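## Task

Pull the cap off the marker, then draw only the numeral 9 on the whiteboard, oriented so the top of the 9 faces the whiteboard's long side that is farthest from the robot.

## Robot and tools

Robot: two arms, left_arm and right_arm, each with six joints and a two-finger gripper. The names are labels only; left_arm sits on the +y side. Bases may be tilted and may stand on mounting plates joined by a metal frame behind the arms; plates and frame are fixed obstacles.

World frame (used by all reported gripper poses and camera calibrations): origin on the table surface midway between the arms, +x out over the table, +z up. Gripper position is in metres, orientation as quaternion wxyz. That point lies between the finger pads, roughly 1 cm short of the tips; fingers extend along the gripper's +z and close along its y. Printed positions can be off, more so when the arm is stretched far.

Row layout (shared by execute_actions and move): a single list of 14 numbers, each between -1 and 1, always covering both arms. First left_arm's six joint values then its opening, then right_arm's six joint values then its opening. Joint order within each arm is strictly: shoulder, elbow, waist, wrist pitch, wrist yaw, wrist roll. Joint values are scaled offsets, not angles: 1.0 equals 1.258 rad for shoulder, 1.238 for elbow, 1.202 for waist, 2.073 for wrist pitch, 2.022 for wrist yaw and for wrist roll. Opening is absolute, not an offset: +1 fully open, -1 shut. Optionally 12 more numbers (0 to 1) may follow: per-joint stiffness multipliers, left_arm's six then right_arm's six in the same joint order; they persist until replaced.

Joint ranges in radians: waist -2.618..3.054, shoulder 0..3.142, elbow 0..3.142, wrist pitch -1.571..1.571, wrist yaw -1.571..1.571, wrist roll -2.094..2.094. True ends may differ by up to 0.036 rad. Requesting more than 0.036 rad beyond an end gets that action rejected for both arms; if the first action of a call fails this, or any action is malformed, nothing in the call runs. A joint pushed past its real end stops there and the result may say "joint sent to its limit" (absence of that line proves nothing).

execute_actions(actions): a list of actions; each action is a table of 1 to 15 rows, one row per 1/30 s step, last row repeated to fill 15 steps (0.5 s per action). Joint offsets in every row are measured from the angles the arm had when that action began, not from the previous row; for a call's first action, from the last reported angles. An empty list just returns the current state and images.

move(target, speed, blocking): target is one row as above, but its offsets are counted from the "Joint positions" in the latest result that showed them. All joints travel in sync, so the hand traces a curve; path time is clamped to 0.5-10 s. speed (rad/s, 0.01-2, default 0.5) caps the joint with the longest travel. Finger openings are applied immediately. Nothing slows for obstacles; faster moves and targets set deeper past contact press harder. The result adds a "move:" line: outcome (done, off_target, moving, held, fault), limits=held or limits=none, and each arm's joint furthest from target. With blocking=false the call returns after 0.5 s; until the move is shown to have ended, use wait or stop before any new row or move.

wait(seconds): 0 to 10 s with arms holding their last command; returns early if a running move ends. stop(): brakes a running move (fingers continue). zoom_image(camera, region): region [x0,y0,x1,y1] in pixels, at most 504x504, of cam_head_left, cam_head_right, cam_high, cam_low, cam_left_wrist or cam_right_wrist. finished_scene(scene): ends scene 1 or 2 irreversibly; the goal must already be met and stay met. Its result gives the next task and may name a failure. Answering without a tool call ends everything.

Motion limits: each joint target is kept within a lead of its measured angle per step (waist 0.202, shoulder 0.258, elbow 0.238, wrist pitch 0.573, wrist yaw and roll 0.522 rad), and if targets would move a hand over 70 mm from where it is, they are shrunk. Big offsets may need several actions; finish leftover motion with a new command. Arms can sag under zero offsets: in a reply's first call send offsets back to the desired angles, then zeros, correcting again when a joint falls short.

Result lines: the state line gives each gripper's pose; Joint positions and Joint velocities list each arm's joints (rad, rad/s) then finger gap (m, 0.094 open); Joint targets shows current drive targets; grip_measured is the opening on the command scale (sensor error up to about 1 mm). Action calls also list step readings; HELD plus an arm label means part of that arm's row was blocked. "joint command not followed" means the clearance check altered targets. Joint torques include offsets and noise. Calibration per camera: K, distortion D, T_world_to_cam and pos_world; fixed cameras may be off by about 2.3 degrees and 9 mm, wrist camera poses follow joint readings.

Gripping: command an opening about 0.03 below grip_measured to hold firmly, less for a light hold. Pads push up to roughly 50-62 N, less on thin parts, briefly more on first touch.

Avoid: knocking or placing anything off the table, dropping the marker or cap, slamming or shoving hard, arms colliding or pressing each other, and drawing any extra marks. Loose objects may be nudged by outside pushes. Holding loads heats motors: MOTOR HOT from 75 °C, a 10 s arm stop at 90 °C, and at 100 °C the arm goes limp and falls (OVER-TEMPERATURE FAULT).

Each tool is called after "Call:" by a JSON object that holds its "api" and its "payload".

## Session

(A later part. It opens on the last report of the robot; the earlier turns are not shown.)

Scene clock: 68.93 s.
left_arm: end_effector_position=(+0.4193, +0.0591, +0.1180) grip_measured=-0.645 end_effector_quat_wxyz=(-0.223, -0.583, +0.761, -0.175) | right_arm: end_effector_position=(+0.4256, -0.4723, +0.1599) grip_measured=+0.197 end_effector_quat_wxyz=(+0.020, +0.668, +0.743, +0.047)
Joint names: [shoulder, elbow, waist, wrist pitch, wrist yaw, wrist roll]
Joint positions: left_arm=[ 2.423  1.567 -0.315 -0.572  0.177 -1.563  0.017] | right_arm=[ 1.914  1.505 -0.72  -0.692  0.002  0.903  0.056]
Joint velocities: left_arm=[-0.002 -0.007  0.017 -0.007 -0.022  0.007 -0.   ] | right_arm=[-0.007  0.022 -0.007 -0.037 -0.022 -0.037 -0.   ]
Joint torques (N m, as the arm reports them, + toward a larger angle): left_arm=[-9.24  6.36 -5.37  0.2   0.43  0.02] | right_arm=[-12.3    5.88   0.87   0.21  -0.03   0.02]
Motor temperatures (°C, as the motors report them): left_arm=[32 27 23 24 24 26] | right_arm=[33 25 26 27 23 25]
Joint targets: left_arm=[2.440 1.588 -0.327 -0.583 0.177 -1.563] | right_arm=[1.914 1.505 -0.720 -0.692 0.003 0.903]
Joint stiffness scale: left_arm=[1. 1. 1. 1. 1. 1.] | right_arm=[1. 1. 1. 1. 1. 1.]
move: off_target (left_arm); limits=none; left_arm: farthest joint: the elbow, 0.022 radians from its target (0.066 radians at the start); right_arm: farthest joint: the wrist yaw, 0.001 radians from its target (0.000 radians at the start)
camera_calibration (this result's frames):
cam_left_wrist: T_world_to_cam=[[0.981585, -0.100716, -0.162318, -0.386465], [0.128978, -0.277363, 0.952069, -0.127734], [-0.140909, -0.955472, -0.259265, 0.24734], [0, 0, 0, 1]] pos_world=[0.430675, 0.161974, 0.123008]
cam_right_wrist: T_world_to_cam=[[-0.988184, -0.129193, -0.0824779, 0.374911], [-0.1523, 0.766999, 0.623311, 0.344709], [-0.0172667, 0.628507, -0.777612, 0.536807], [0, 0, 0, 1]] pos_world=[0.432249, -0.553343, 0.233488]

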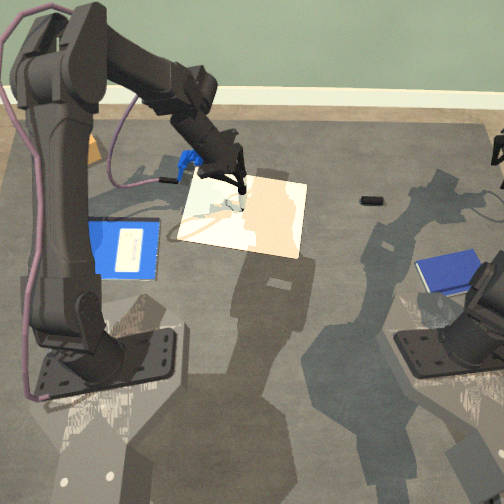

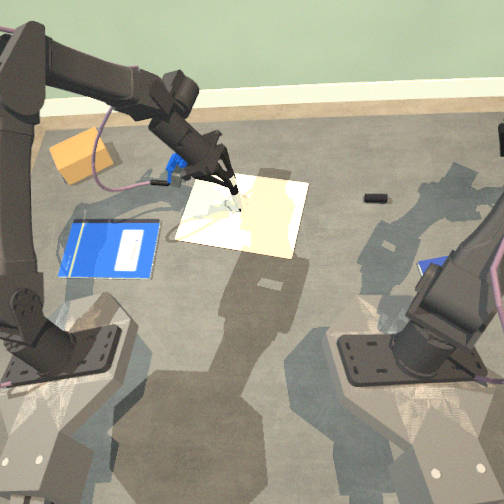

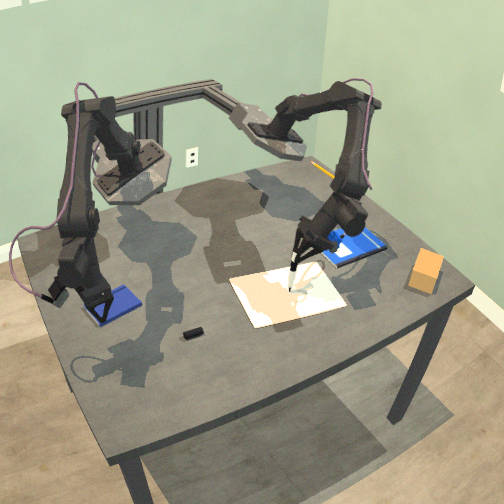

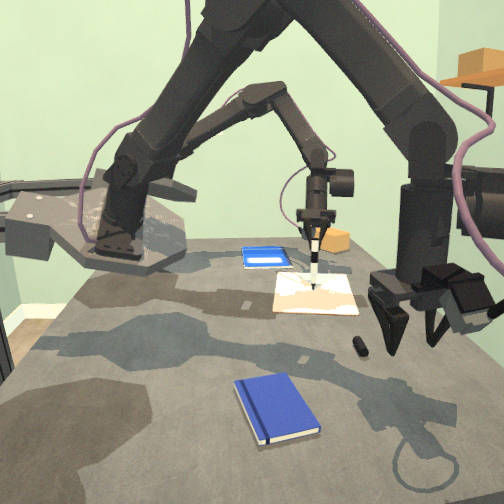

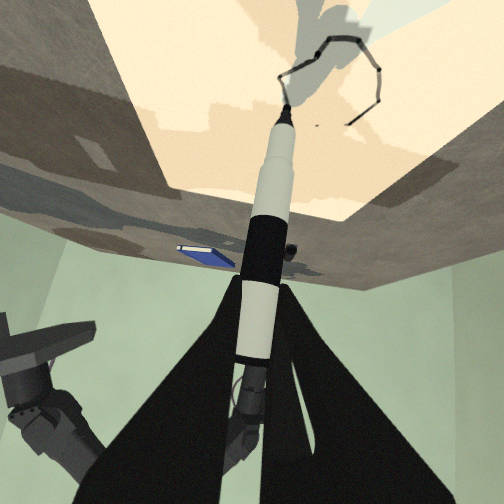

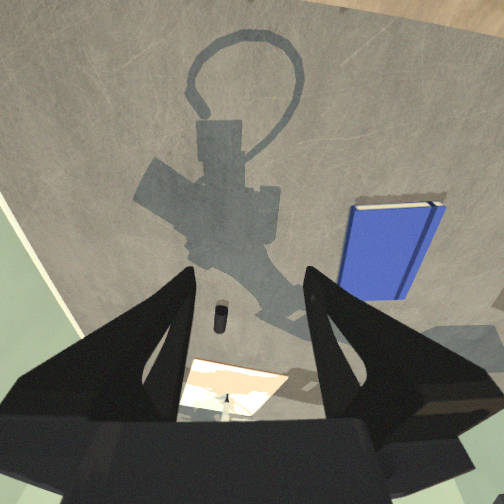

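Call:
{"api": "move", "payload": {"target": [0.045,0.075,-0.02,-0.007,0,0,-0.69, 0,0,0,0,0,0,0.2], "speed": 0.08}}

Call:
{"api": "zoom_image", "payload": {"camera": "cam_head_left", "region": [170,130,320,270]}}

Scene clock: 70.77 s.
left_arm: end_effector_position=(+0.4332, +0.0490, +0.1180) grip_measured=-0.645 end_effector_quat_wxyz=(-0.218, -0.579, +0.763, -0.186) | right_arm: end_effector_position=(+0.4257, -0.4721, +0.1599) grip_measured=+0.197 end_effector_quat_wxyz=(+0.020, +0.668, +0.743, +0.047)
Joint names: [shoulder, elbow, waist, wrist pitch, wrist yaw, wrist roll]
Joint positions: left_arm=[ 2.462  1.638 -0.326 -0.582  0.179 -1.563  0.017] | right_arm=[ 1.914  1.505 -0.72  -0.692  0.002  0.903  0.056]
Joint velocities: left_arm=[ 0.002 -0.007 -0.017  0.022 -0.007 -0.051  0.001] | right_arm=[-0.002  0.007 -0.007  0.037  0.022 -0.066 -0.002]
Joint torques (N m, as the arm reports them, + toward a larger angle): left_arm=[-9.41  6.58 -5.56  0.33  0.41  0.03] | right_arm=[-12.33   5.82   0.81   0.22  -0.05   0.02]
Motor temperatures (°C, as the motors report them): left_arm=[32 27 24 24 24 26] | right_arm=[33 25 26 27 23 25]
Joint targets: left_arm=[2.480 1.660 -0.339 -0.586 0.177 -1.563] | right_arm=[1.914 1.505 -0.720 -0.692 0.002 0.903]
Joint stiffness scale: left_arm=[1. 1. 1. 1. 1. 1.] | right_arm=[1. 1. 1. 1. 1. 1.]
move: off_target (left_arm); limits=none; left_arm: farthest joint: the elbow, 0.022 radians from its target (0.093 radians at the start); right_arm: farthest joint: the waist, 0.000 radians from its target (0.000 radians at the start)
camera_calibration (this result's frames):
cam_left_wrist: T_world_to_cam=[[0.984865, -0.104011, -0.138644, -0.405139], [0.106457, -0.268237, 0.957453, -0.123675], [-0.136775, -0.957722, -0.253104, 0.237248], [0, 0, 0, 1]] pos_world=[0.444623, 0.151904, 0.122291]
cam_right_wrist: T_world_to_cam=[[-0.988144, -0.129181, -0.0829633, 0.375064], [-0.152586, 0.766591, 0.623743, 0.344485], [-0.0169771, 0.629007, -0.777214, 0.536794], [0, 0, 0, 1]] pos_world=[0.432294, -0.553275, 0.23345]

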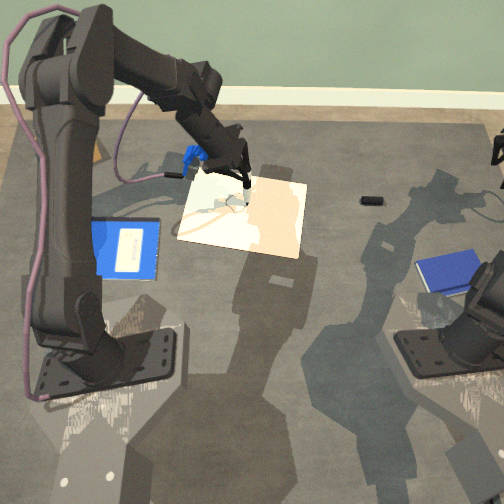

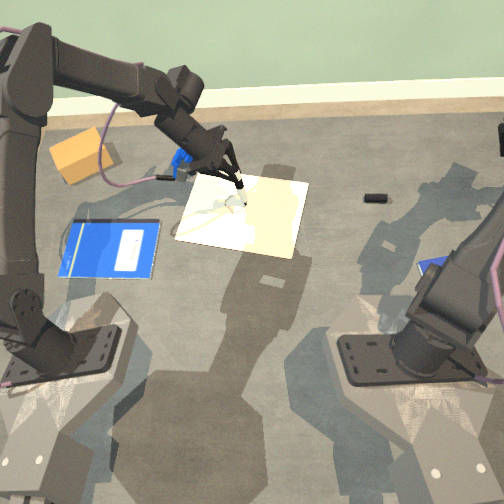

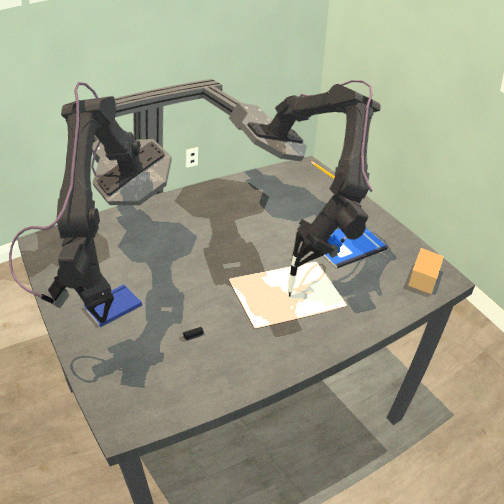

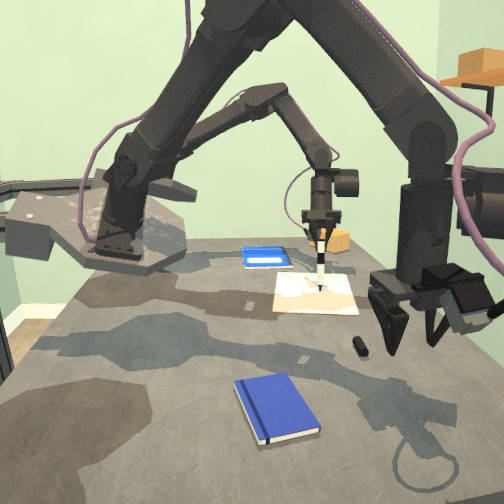

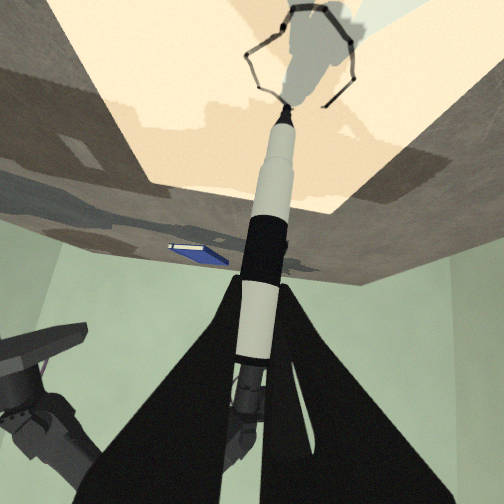

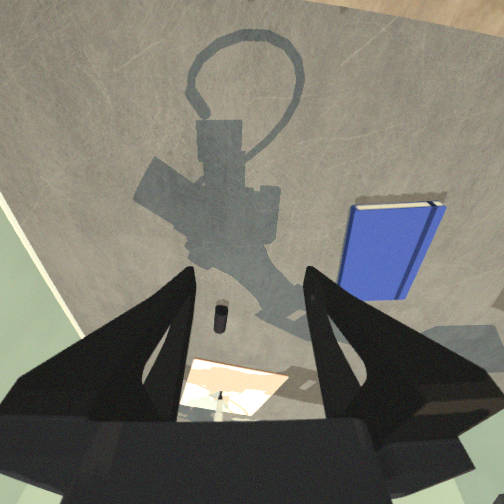

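Region (170, 130, 320, 270) of cam_head_left's 504x504 image, scaled by 3.360, with more detail than that image has; it fills the top 470 rows of this view, and the rest is white.

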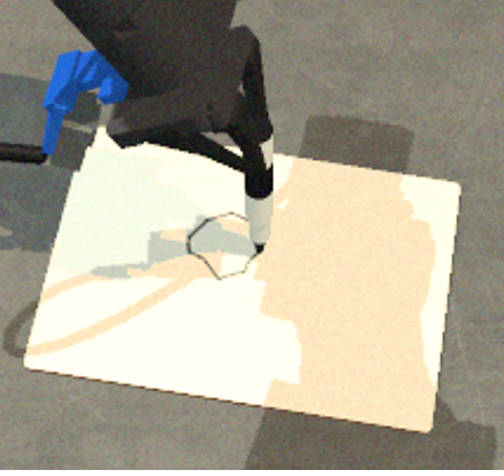

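Call:
{"api": "move", "payload": {"target": [0.030,0.063,0.014,-0.004,0,0,-0.69, 0,0,0,0,0,0,0.2], "speed": 0.08}}

Call:
{"api": "zoom_image", "payload": {"camera": "cam_head_left", "region": [170,130,320,270]}}

Scene clock: 72.30 s.
left_arm: end_effector_position=(+0.4508, +0.0507, +0.1180) grip_measured=-0.645 end_effector_quat_wxyz=(-0.210, -0.586, +0.758, -0.198) | right_arm: end_effector_position=(+0.4257, -0.4721, +0.1599) grip_measured=+0.197 end_effector_quat_wxyz=(+0.020, +0.668, +0.743, +0.047)
Joint names: [shoulder, elbow, waist, wrist pitch, wrist yaw, wrist roll]
Joint positions: left_arm=[ 2.482  1.693 -0.312 -0.585  0.184 -1.563  0.017] | right_arm=[ 1.914  1.505 -0.72  -0.692  0.001  0.903  0.056]
Joint velocities: left_arm=[ 0.017 -0.002  0.007 -0.007  0.037 -0.051  0.001] | right_arm=[-0.022 -0.007 -0.002  0.081 -0.051  0.007  0.001]
Joint torques (N m, as the arm reports them, + toward a larger angle): left_arm=[-9.73  6.75 -4.36  0.38  0.37  0.03] | right_arm=[-12.27   5.86   0.8    0.21  -0.03   0.03]
Motor temperatures (°C, as the motors report them): left_arm=[32 27 24 24 24 26] | right_arm=[33 25 26 27 23 25]
Joint targets: left_arm=[2.499 1.716 -0.309 -0.590 0.179 -1.563] | right_arm=[1.914 1.505 -0.720 -0.692 0.002 0.903]
Joint stiffness scale: left_arm=[1. 1. 1. 1. 1. 1.] | right_arm=[1. 1. 1. 1. 1. 1.]
move: off_target (left_arm); limits=none; left_arm: farthest joint: the elbow, 0.023 radians from its target (0.078 radians at the start); right_arm: farthest joint: the wrist yaw, 0.001 radians from its target (0.000 radians at the start)
camera_calibration (this result's frames):
cam_left_wrist: T_world_to_cam=[[0.989937, -0.0809575, -0.116063, -0.428389], [0.0917595, -0.257142, 0.962007, -0.119502], [-0.107726, -0.962977, -0.247125, 0.227818], [0, 0, 0, 1]] pos_world=[0.459585, 0.153974, 0.121542]
cam_right_wrist: T_world_to_cam=[[-0.988125, -0.129176, -0.0832059, 0.37514], [-0.152729, 0.766387, 0.623959, 0.344373], [-0.0168323, 0.629257, -0.777015, 0.536787], [0, 0, 0, 1]] pos_world=[0.432317, -0.553241, 0.233431]

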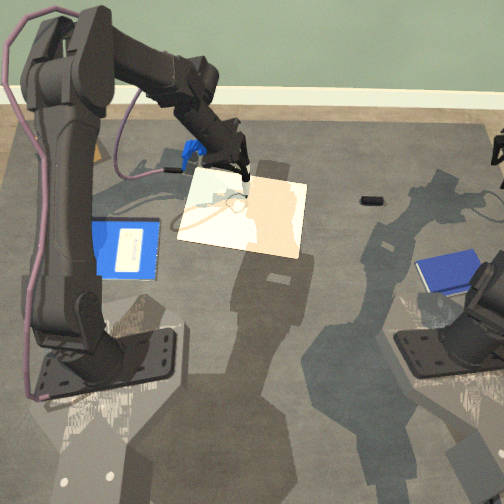

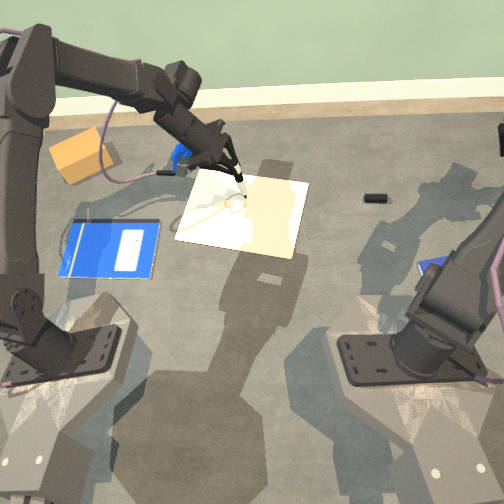

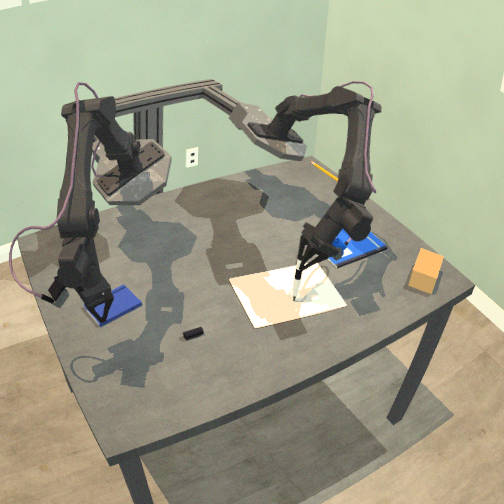

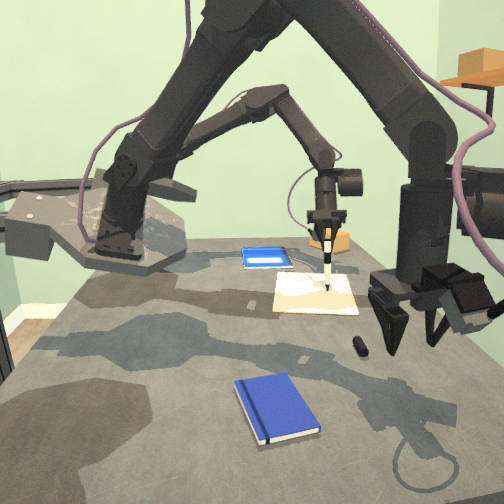

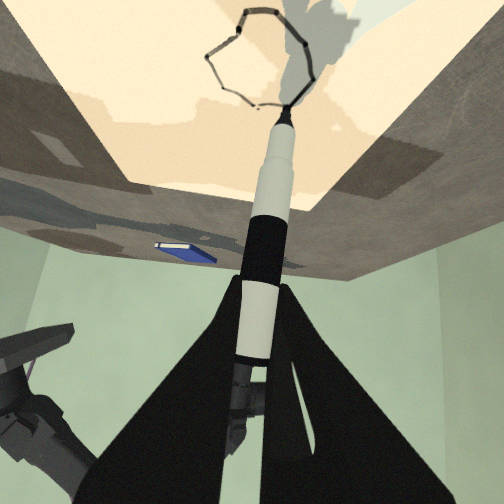

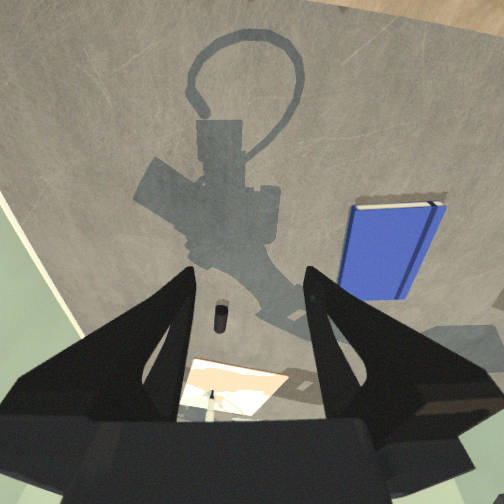

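Region (170, 130, 320, 270) of cam_head_left's 504x504 image, scaled by 3.360, with more detail than that image has; it fills the top 470 rows of this view, and the rest is white.

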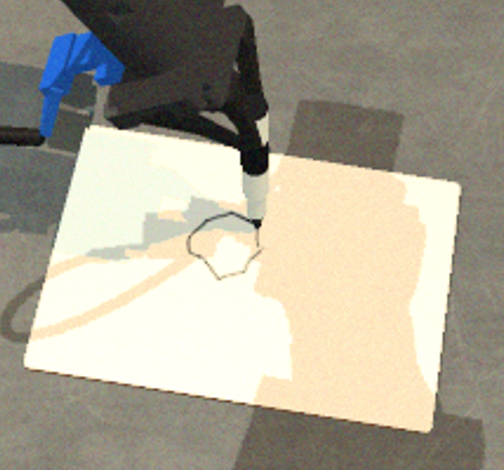

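Call:
{"api": "move", "payload": {"target": [-0.026,-0.063,-0.017,-0.007,-0.004,0,-0.69, 0,0,0,0,0,0,0.2], "speed": 0.08}}

Call:
{"api": "move", "payload": {"target": [-0.037,-0.085,-0.006,-0.007,-0.006,0,-0.69, 0,0,0,0,0,0,0.2], "speed": 0.09}}

Call:
{"api": "zoom_image", "payload": {"camera": "cam_head_left", "region": [170,130,320,270]}}

Scene clock: 74.03 s.
left_arm: end_effector_position=(+0.4344, +0.0503, +0.1178) grip_measured=-0.645 end_effector_quat_wxyz=(-0.219, -0.581, +0.761, -0.188) | right_arm: end_effector_position=(+0.4258, -0.4720, +0.1599) grip_measured=+0.197 end_effector_quat_wxyz=(+0.020, +0.667, +0.743, +0.048)
Joint names: [shoulder, elbow, waist, wrist pitch, wrist yaw, wrist roll]
Joint positions: left_arm=[ 2.461  1.638 -0.321 -0.579  0.184 -1.563  0.017] | right_arm=[ 1.914  1.505 -0.72  -0.692  0.     0.903  0.056]
Joint velocities: left_arm=[ 0.007 -0.012  0.002 -0.037  0.022  0.051  0.001] | right_arm=[-0.002 -0.012  0.002  0.022  0.051  0.007 -0.   ]
Joint torques (N m, as the arm reports them, + toward a larger angle): left_arm=[-11.38   3.42  -5.47   0.14   0.32   0.03] | right_arm=[-12.28   5.9    0.8    0.21  -0.01   0.02]
Motor temperatures (°C, as the motors report them): left_arm=[32 27 24 24 24 26] | right_arm=[33 25 26 27 23 25]
Joint targets: left_arm=[2.450 1.615 -0.333 -0.600 0.176 -1.563] | right_arm=[1.914 1.505 -0.720 -0.692 0.001 0.903]
Joint stiffness scale: left_arm=[1. 1. 1. 1. 1. 1.] | right_arm=[1. 1. 1. 1. 1. 1.]
move: off_target (left_arm); limits=none; left_arm: farthest joint: the elbow, 0.023 radians from its target (0.078 radians at the start); right_arm: farthest joint: the wrist yaw, 0.001 radians from its target (0.000 radians at the start)
camera_calibration (this result's frames):
cam_left_wrist: T_world_to_cam=[[0.985392, -0.0988903, -0.138646, -0.406753], [0.108523, -0.262784, 0.958732, -0.124583], [-0.131243, -0.959773, -0.248214, 0.235739], [0, 0, 0, 1]] pos_world=[0.445271, 0.153293, 0.121561]
cam_right_wrist: T_world_to_cam=[[-0.988085, -0.129164, -0.0836913, 0.375293], [-0.153016, 0.765979, 0.62439, 0.344149], [-0.016543, 0.629756, -0.776616, 0.536774], [0, 0, 0, 1]] pos_world=[0.432362, -0.553174, 0.233393]

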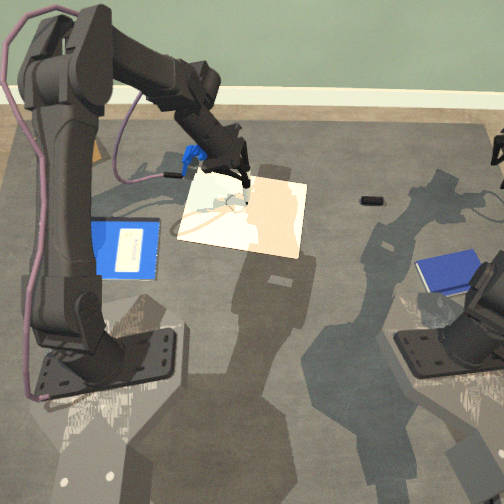

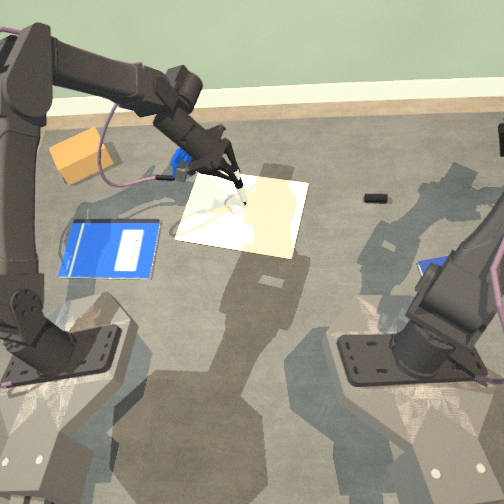

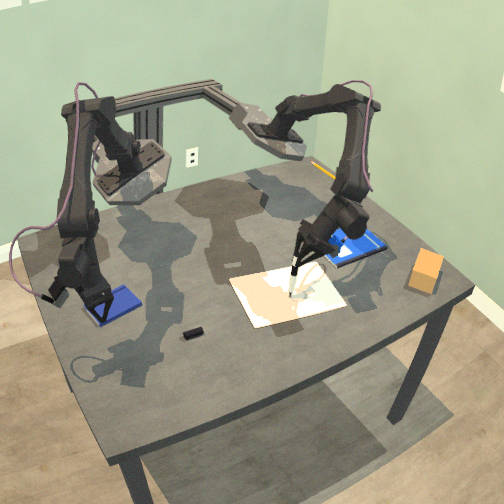

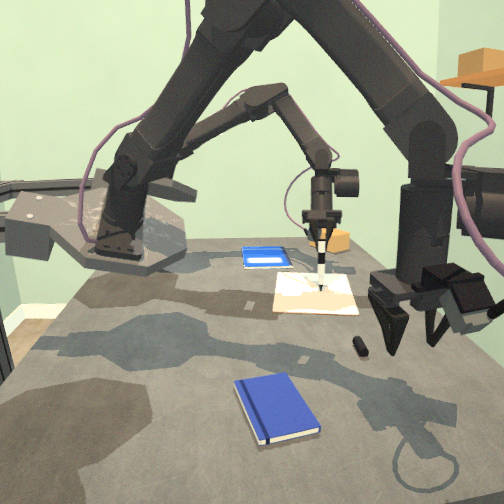

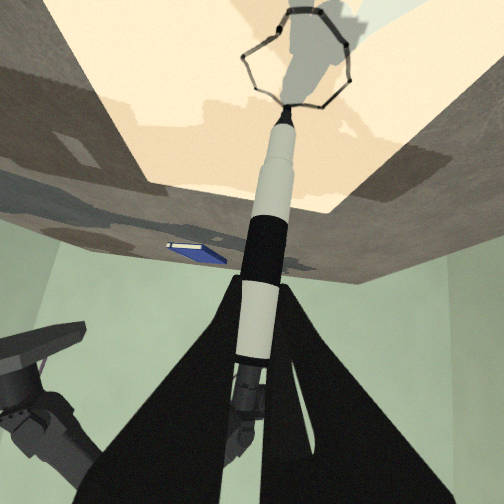

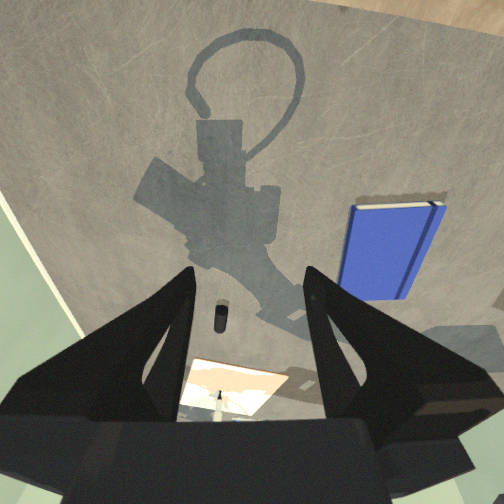

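Scene clock: 75.50 s.
left_arm: end_effector_position=(+0.4130, +0.0559, +0.1177) grip_measured=-0.645 end_effector_quat_wxyz=(-0.231, -0.580, +0.762, -0.173) | right_arm: end_effector_position=(+0.4258, -0.4719, +0.1599) grip_measured=+0.197 end_effector_quat_wxyz=(+0.020, +0.667, +0.743, +0.048)
Joint names: [shoulder, elbow, waist, wrist pitch, wrist yaw, wrist roll]
Joint positions: left_arm=[ 2.424  1.556 -0.321 -0.573  0.185 -1.563  0.017] | right_arm=[ 1.914  1.505 -0.72  -0.692  0.     0.903  0.056]
Joint velocities: left_arm=[ 0.012  0.007  0.007 -0.051 -0.007 -0.022 -0.001] | right_arm=[-0.007  0.012  0.007 -0.007 -0.022 -0.051 -0.   ]
Joint torques (N m, as the arm reports them, + toward a larger angle): left_arm=[-11.     3.14  -4.9    0.08   0.28   0.03] | right_arm=[-12.3    5.87   0.8    0.21  -0.03   0.02]
Motor temperatures (°C, as the motors report them): left_arm=[32 27 24 24 24 26] | right_arm=[33 25 26 27 23 25]
Joint targets: left_arm=[2.414 1.533 -0.328 -0.594 0.173 -1.563] | right_arm=[1.914 1.505 -0.720 -0.692 0.001 0.903]
Joint stiffness scale: left_arm=[1. 1. 1. 1. 1. 1.] | right_arm=[1. 1. 1. 1. 1. 1.]
move: off_target (left_arm); limits=none; left_arm: farthest joint: the elbow, 0.024 radians from its target (0.105 radians at the start); right_arm: farthest joint: the waist, 0.000 radians from its target (0.000 radians at the start)
camera_calibration (this result's frames):
cam_left_wrist: T_world_to_cam=[[0.978521, -0.11212, -0.172992, -0.377503], [0.137065, -0.272957, 0.952212, -0.131105], [-0.153981, -0.95547, -0.251727, 0.247841], [0, 0, 0, 1]] pos_world=[0.425527, 0.158692, 0.121923]
cam_right_wrist: T_world_to_cam=[[-0.988065, -0.129158, -0.0839339, 0.37537], [-0.153159, 0.765774, 0.624605, 0.344037], [-0.0163984, 0.630006, -0.776417, 0.536768], [0, 0, 0, 1]] pos_world=[0.432385, -0.55314, 0.233374]

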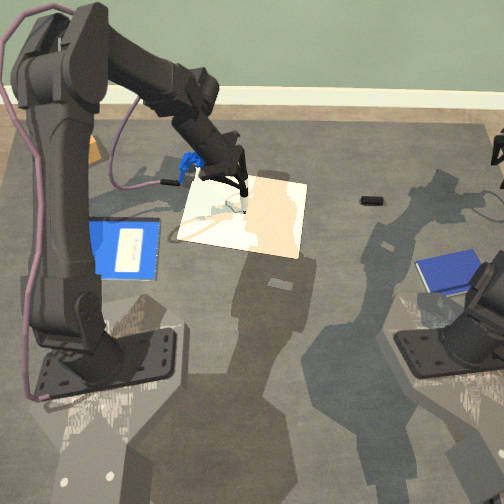

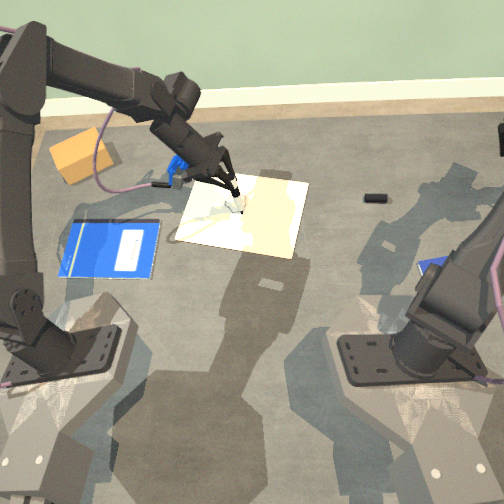

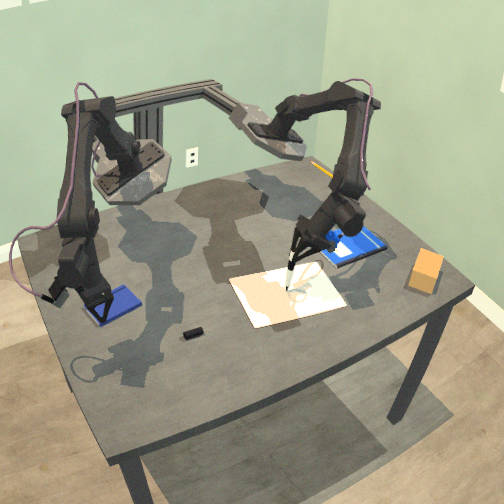

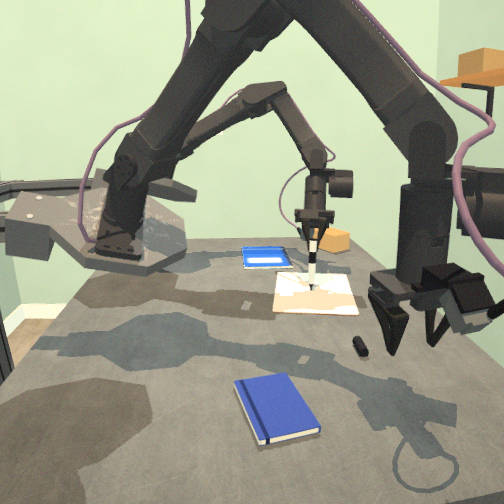

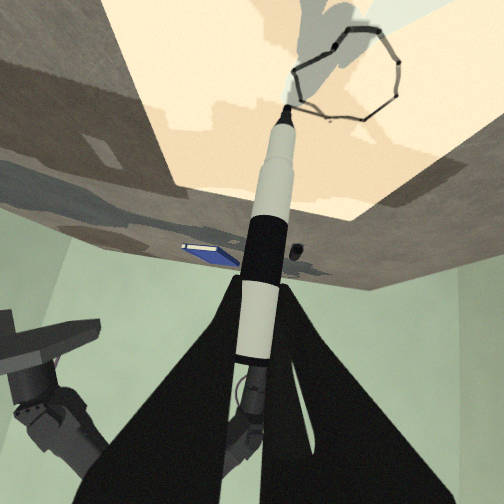

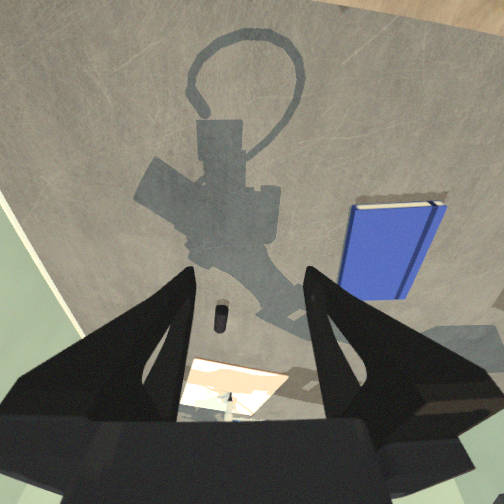

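Region (170, 130, 320, 270) of cam_head_left's 504x504 image, scaled by 3.360, with more detail than that image has; it fills the top 470 rows of this view, and the rest is white.

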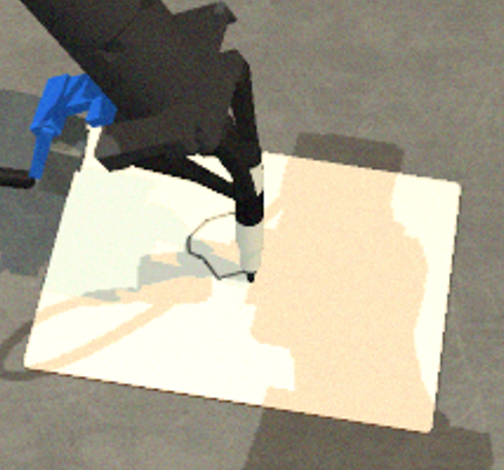

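Call:
{"api": "execute_actions", "payload": {"actions": []}}

Call:
{"api": "move", "payload": {"target": [-0.037,-0.085,-0.011,-0.007,-0.006,0,-0.69,0,0,0,0,0,0,0.2], "speed": 0.09}}

Call:
{"api": "zoom_image", "payload": {"camera": "cam_head_left", "region": [170,130,320,290]}}

Scene clock: 76.40 s.
left_arm: end_effector_position=(+0.4130, +0.0559, +0.1177) grip_measured=-0.645 end_effector_quat_wxyz=(-0.231, -0.580, +0.762, -0.173) | right_arm: end_effector_position=(+0.4258, -0.4719, +0.1599) grip_measured=+0.197 end_effector_quat_wxyz=(+0.020, +0.667, +0.743, +0.048)
Joint names: [shoulder, elbow, waist, wrist pitch, wrist yaw, wrist roll]
Joint positions: left_arm=[ 2.424  1.556 -0.321 -0.573  0.185 -1.563  0.017] | right_arm=[ 1.914  1.505 -0.72  -0.692  0.     0.903  0.056]
Joint velocities: left_arm=[-0.007 -0.002  0.002 -0.037 -0.022  0.037 -0.001] | right_arm=[ 0.002 -0.002  0.002  0.051  0.022 -0.022  0.   ]
Joint torques (N m, as the arm reports them, + toward a larger angle): left_arm=[-10.97   3.16  -4.89   0.07   0.29   0.03] | right_arm=[-12.27   5.83   0.81   0.2   -0.04   0.02]
Motor temperatures (°C, as the motors report them): left_arm=[33 27 24 24 24 26] | right_arm=[33 25 26 27 23 25]
Joint targets: left_arm=[2.414 1.533 -0.328 -0.594 0.173 -1.563] | right_arm=[1.914 1.505 -0.720 -0.692 0.001 0.903]
Joint stiffness scale: left_arm=[1. 1. 1. 1. 1. 1.] | right_arm=[1. 1. 1. 1. 1. 1.]
camera_calibration (this result's frames):
cam_left_wrist: T_world_to_cam=[[0.978521, -0.11212, -0.172992, -0.377503], [0.137065, -0.272957, 0.952212, -0.131105], [-0.153981, -0.95547, -0.251727, 0.247841], [0, 0, 0, 1]] pos_world=[0.425527, 0.158692, 0.121923]
cam_right_wrist: T_world_to_cam=[[-0.988065, -0.129158, -0.0839339, 0.37537], [-0.153159, 0.765774, 0.624605, 0.344037], [-0.0163984, 0.630006, -0.776417, 0.536768], [0, 0, 0, 1]] pos_world=[0.432385, -0.55314, 0.233374]

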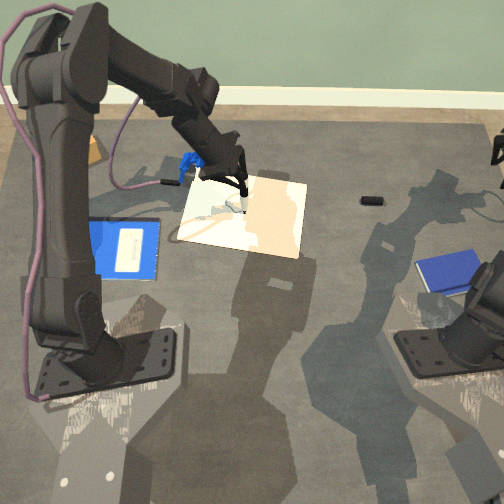

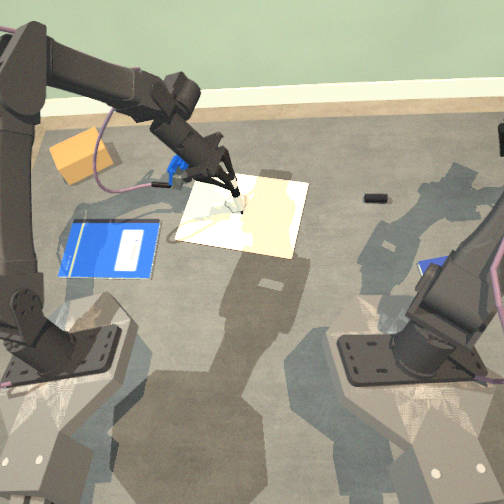

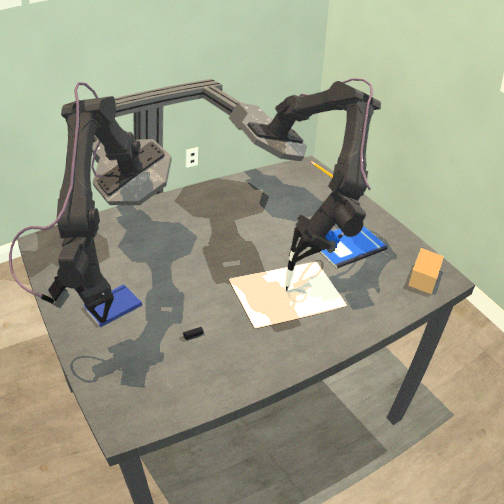

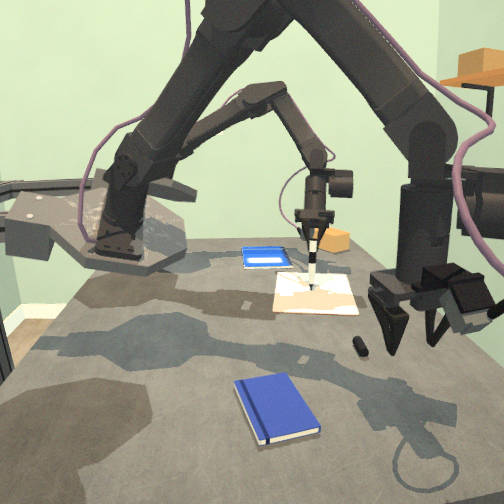

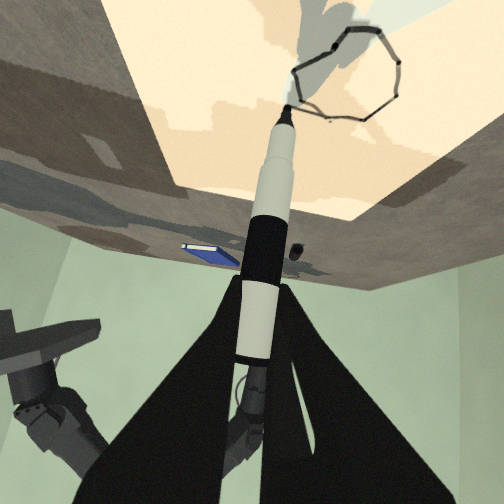

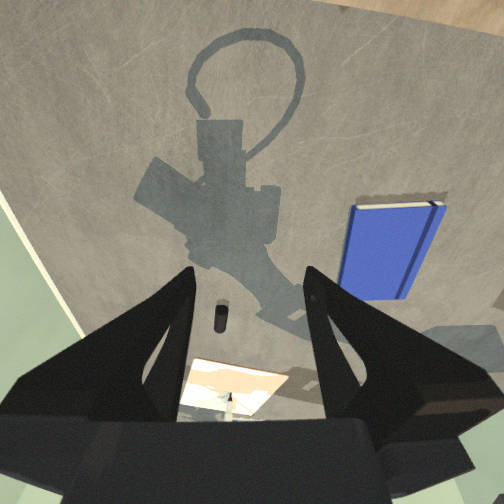

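Scene clock: 77.87 s.
left_arm: end_effector_position=(+0.3901, +0.0618, +0.1176) grip_measured=-0.645 end_effector_quat_wxyz=(-0.243, -0.578, +0.763, -0.157) | right_arm: end_effector_position=(+0.4259, -0.4718, +0.1599) grip_measured=+0.197 end_effector_quat_wxyz=(+0.020, +0.667, +0.743, +0.048)
Joint names: [shoulder, elbow, waist, wrist pitch, wrist yaw, wrist roll]
Joint positions: left_arm=[ 2.388  1.474 -0.321 -0.567  0.186 -1.563  0.017] | right_arm=[ 1.914  1.505 -0.72  -0.692 -0.001  0.903  0.056]
Joint velocities: left_arm=[ 0.017 -0.012 -0.012 -0.022  0.037 -0.095 -0.   ] | right_arm=[ 0.012 -0.007 -0.012  0.051 -0.081 -0.037  0.   ]
Joint torques (N m, as the arm reports them, + toward a larger angle): left_arm=[-10.7    3.    -5.24   0.01   0.29   0.02] | right_arm=[-12.32   5.9    0.9    0.2   -0.04   0.02]
Motor temperatures (°C, as the motors report them): left_arm=[33 27 24 24 24 26] | right_arm=[33 25 26 27 23 25]
Joint targets: left_arm=[2.377 1.451 -0.334 -0.587 0.173 -1.563] | right_arm=[1.914 1.505 -0.720 -0.692 -0.000 0.903]
Joint stiffness scale: left_arm=[1. 1. 1. 1. 1. 1.] | right_arm=[1. 1. 1. 1. 1. 1.]
move: off_target (left_arm); limits=none; left_arm: farthest joint: the elbow, 0.023 radians from its target (0.106 radians at the start); right_arm: farthest joint: the wrist yaw, 0.001 radians from its target (0.000 radians at the start)
camera_calibration (this result's frames):
cam_left_wrist: T_world_to_cam=[[0.969644, -0.12586, -0.209641, -0.345805], [0.167275, -0.283916, 0.944146, -0.13644], [-0.178351, -0.950553, -0.254244, 0.259502], [0, 0, 0, 1]] pos_world=[0.404414, 0.16441, 0.122301]
cam_right_wrist: T_world_to_cam=[[-0.988026, -0.129146, -0.0844192, 0.375523], [-0.153446, 0.765366, 0.625036, 0.343813], [-0.0161093, 0.630505, -0.776018, 0.536754], [0, 0, 0, 1]] pos_world=[0.43243, -0.553072, 0.233336]

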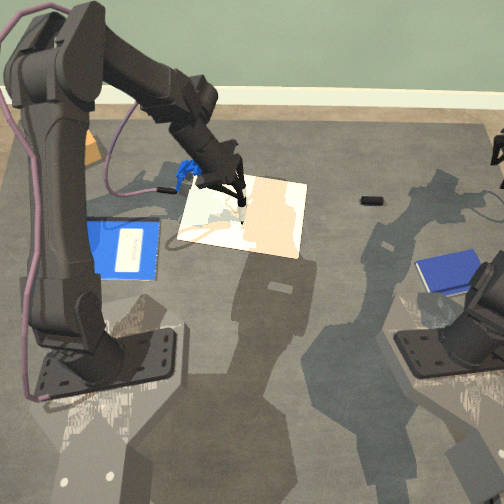

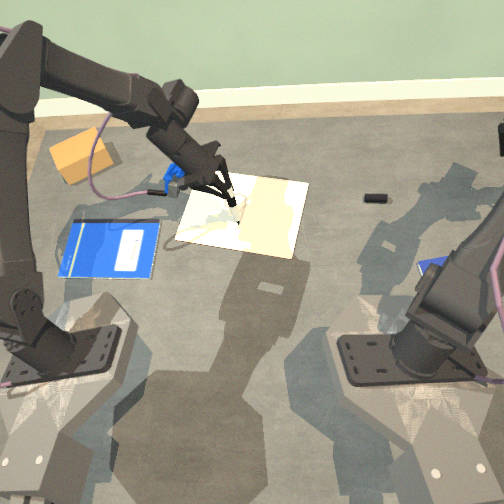

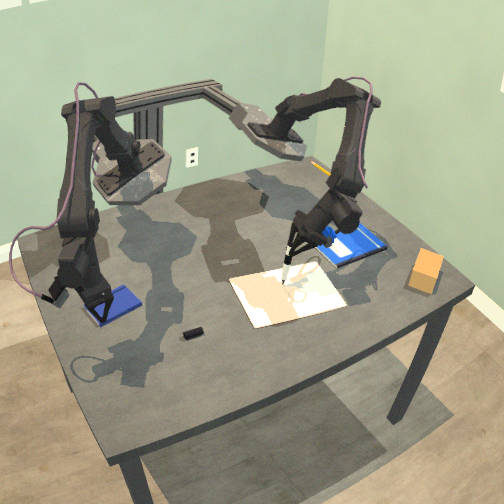

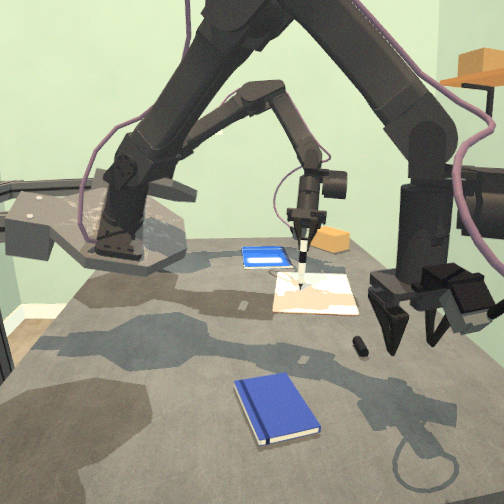

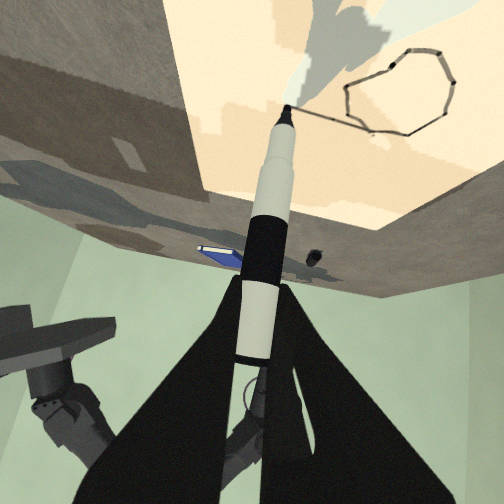

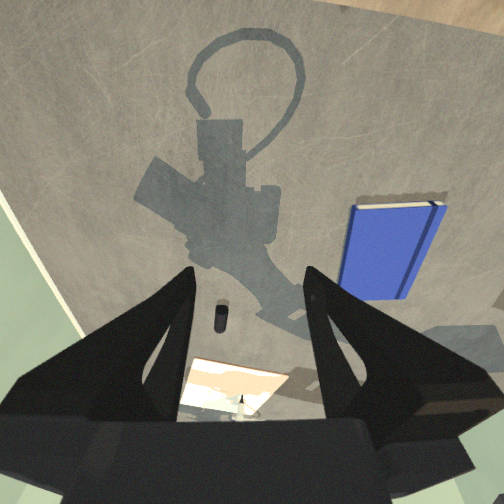

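Region (170, 130, 320, 290) of cam_head_left's 504x504 image, scaled by 3.150, with more detail than that image has; it fills the left 472 columns of this view, and the rest is white.

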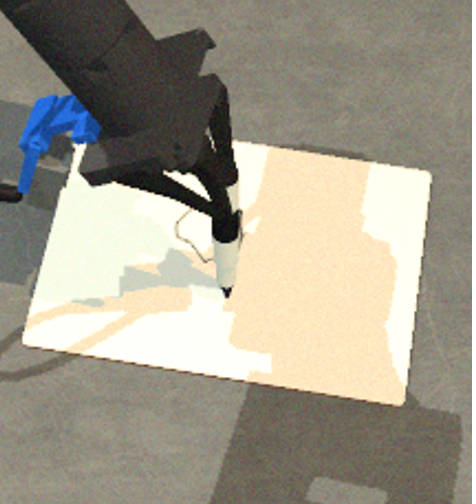

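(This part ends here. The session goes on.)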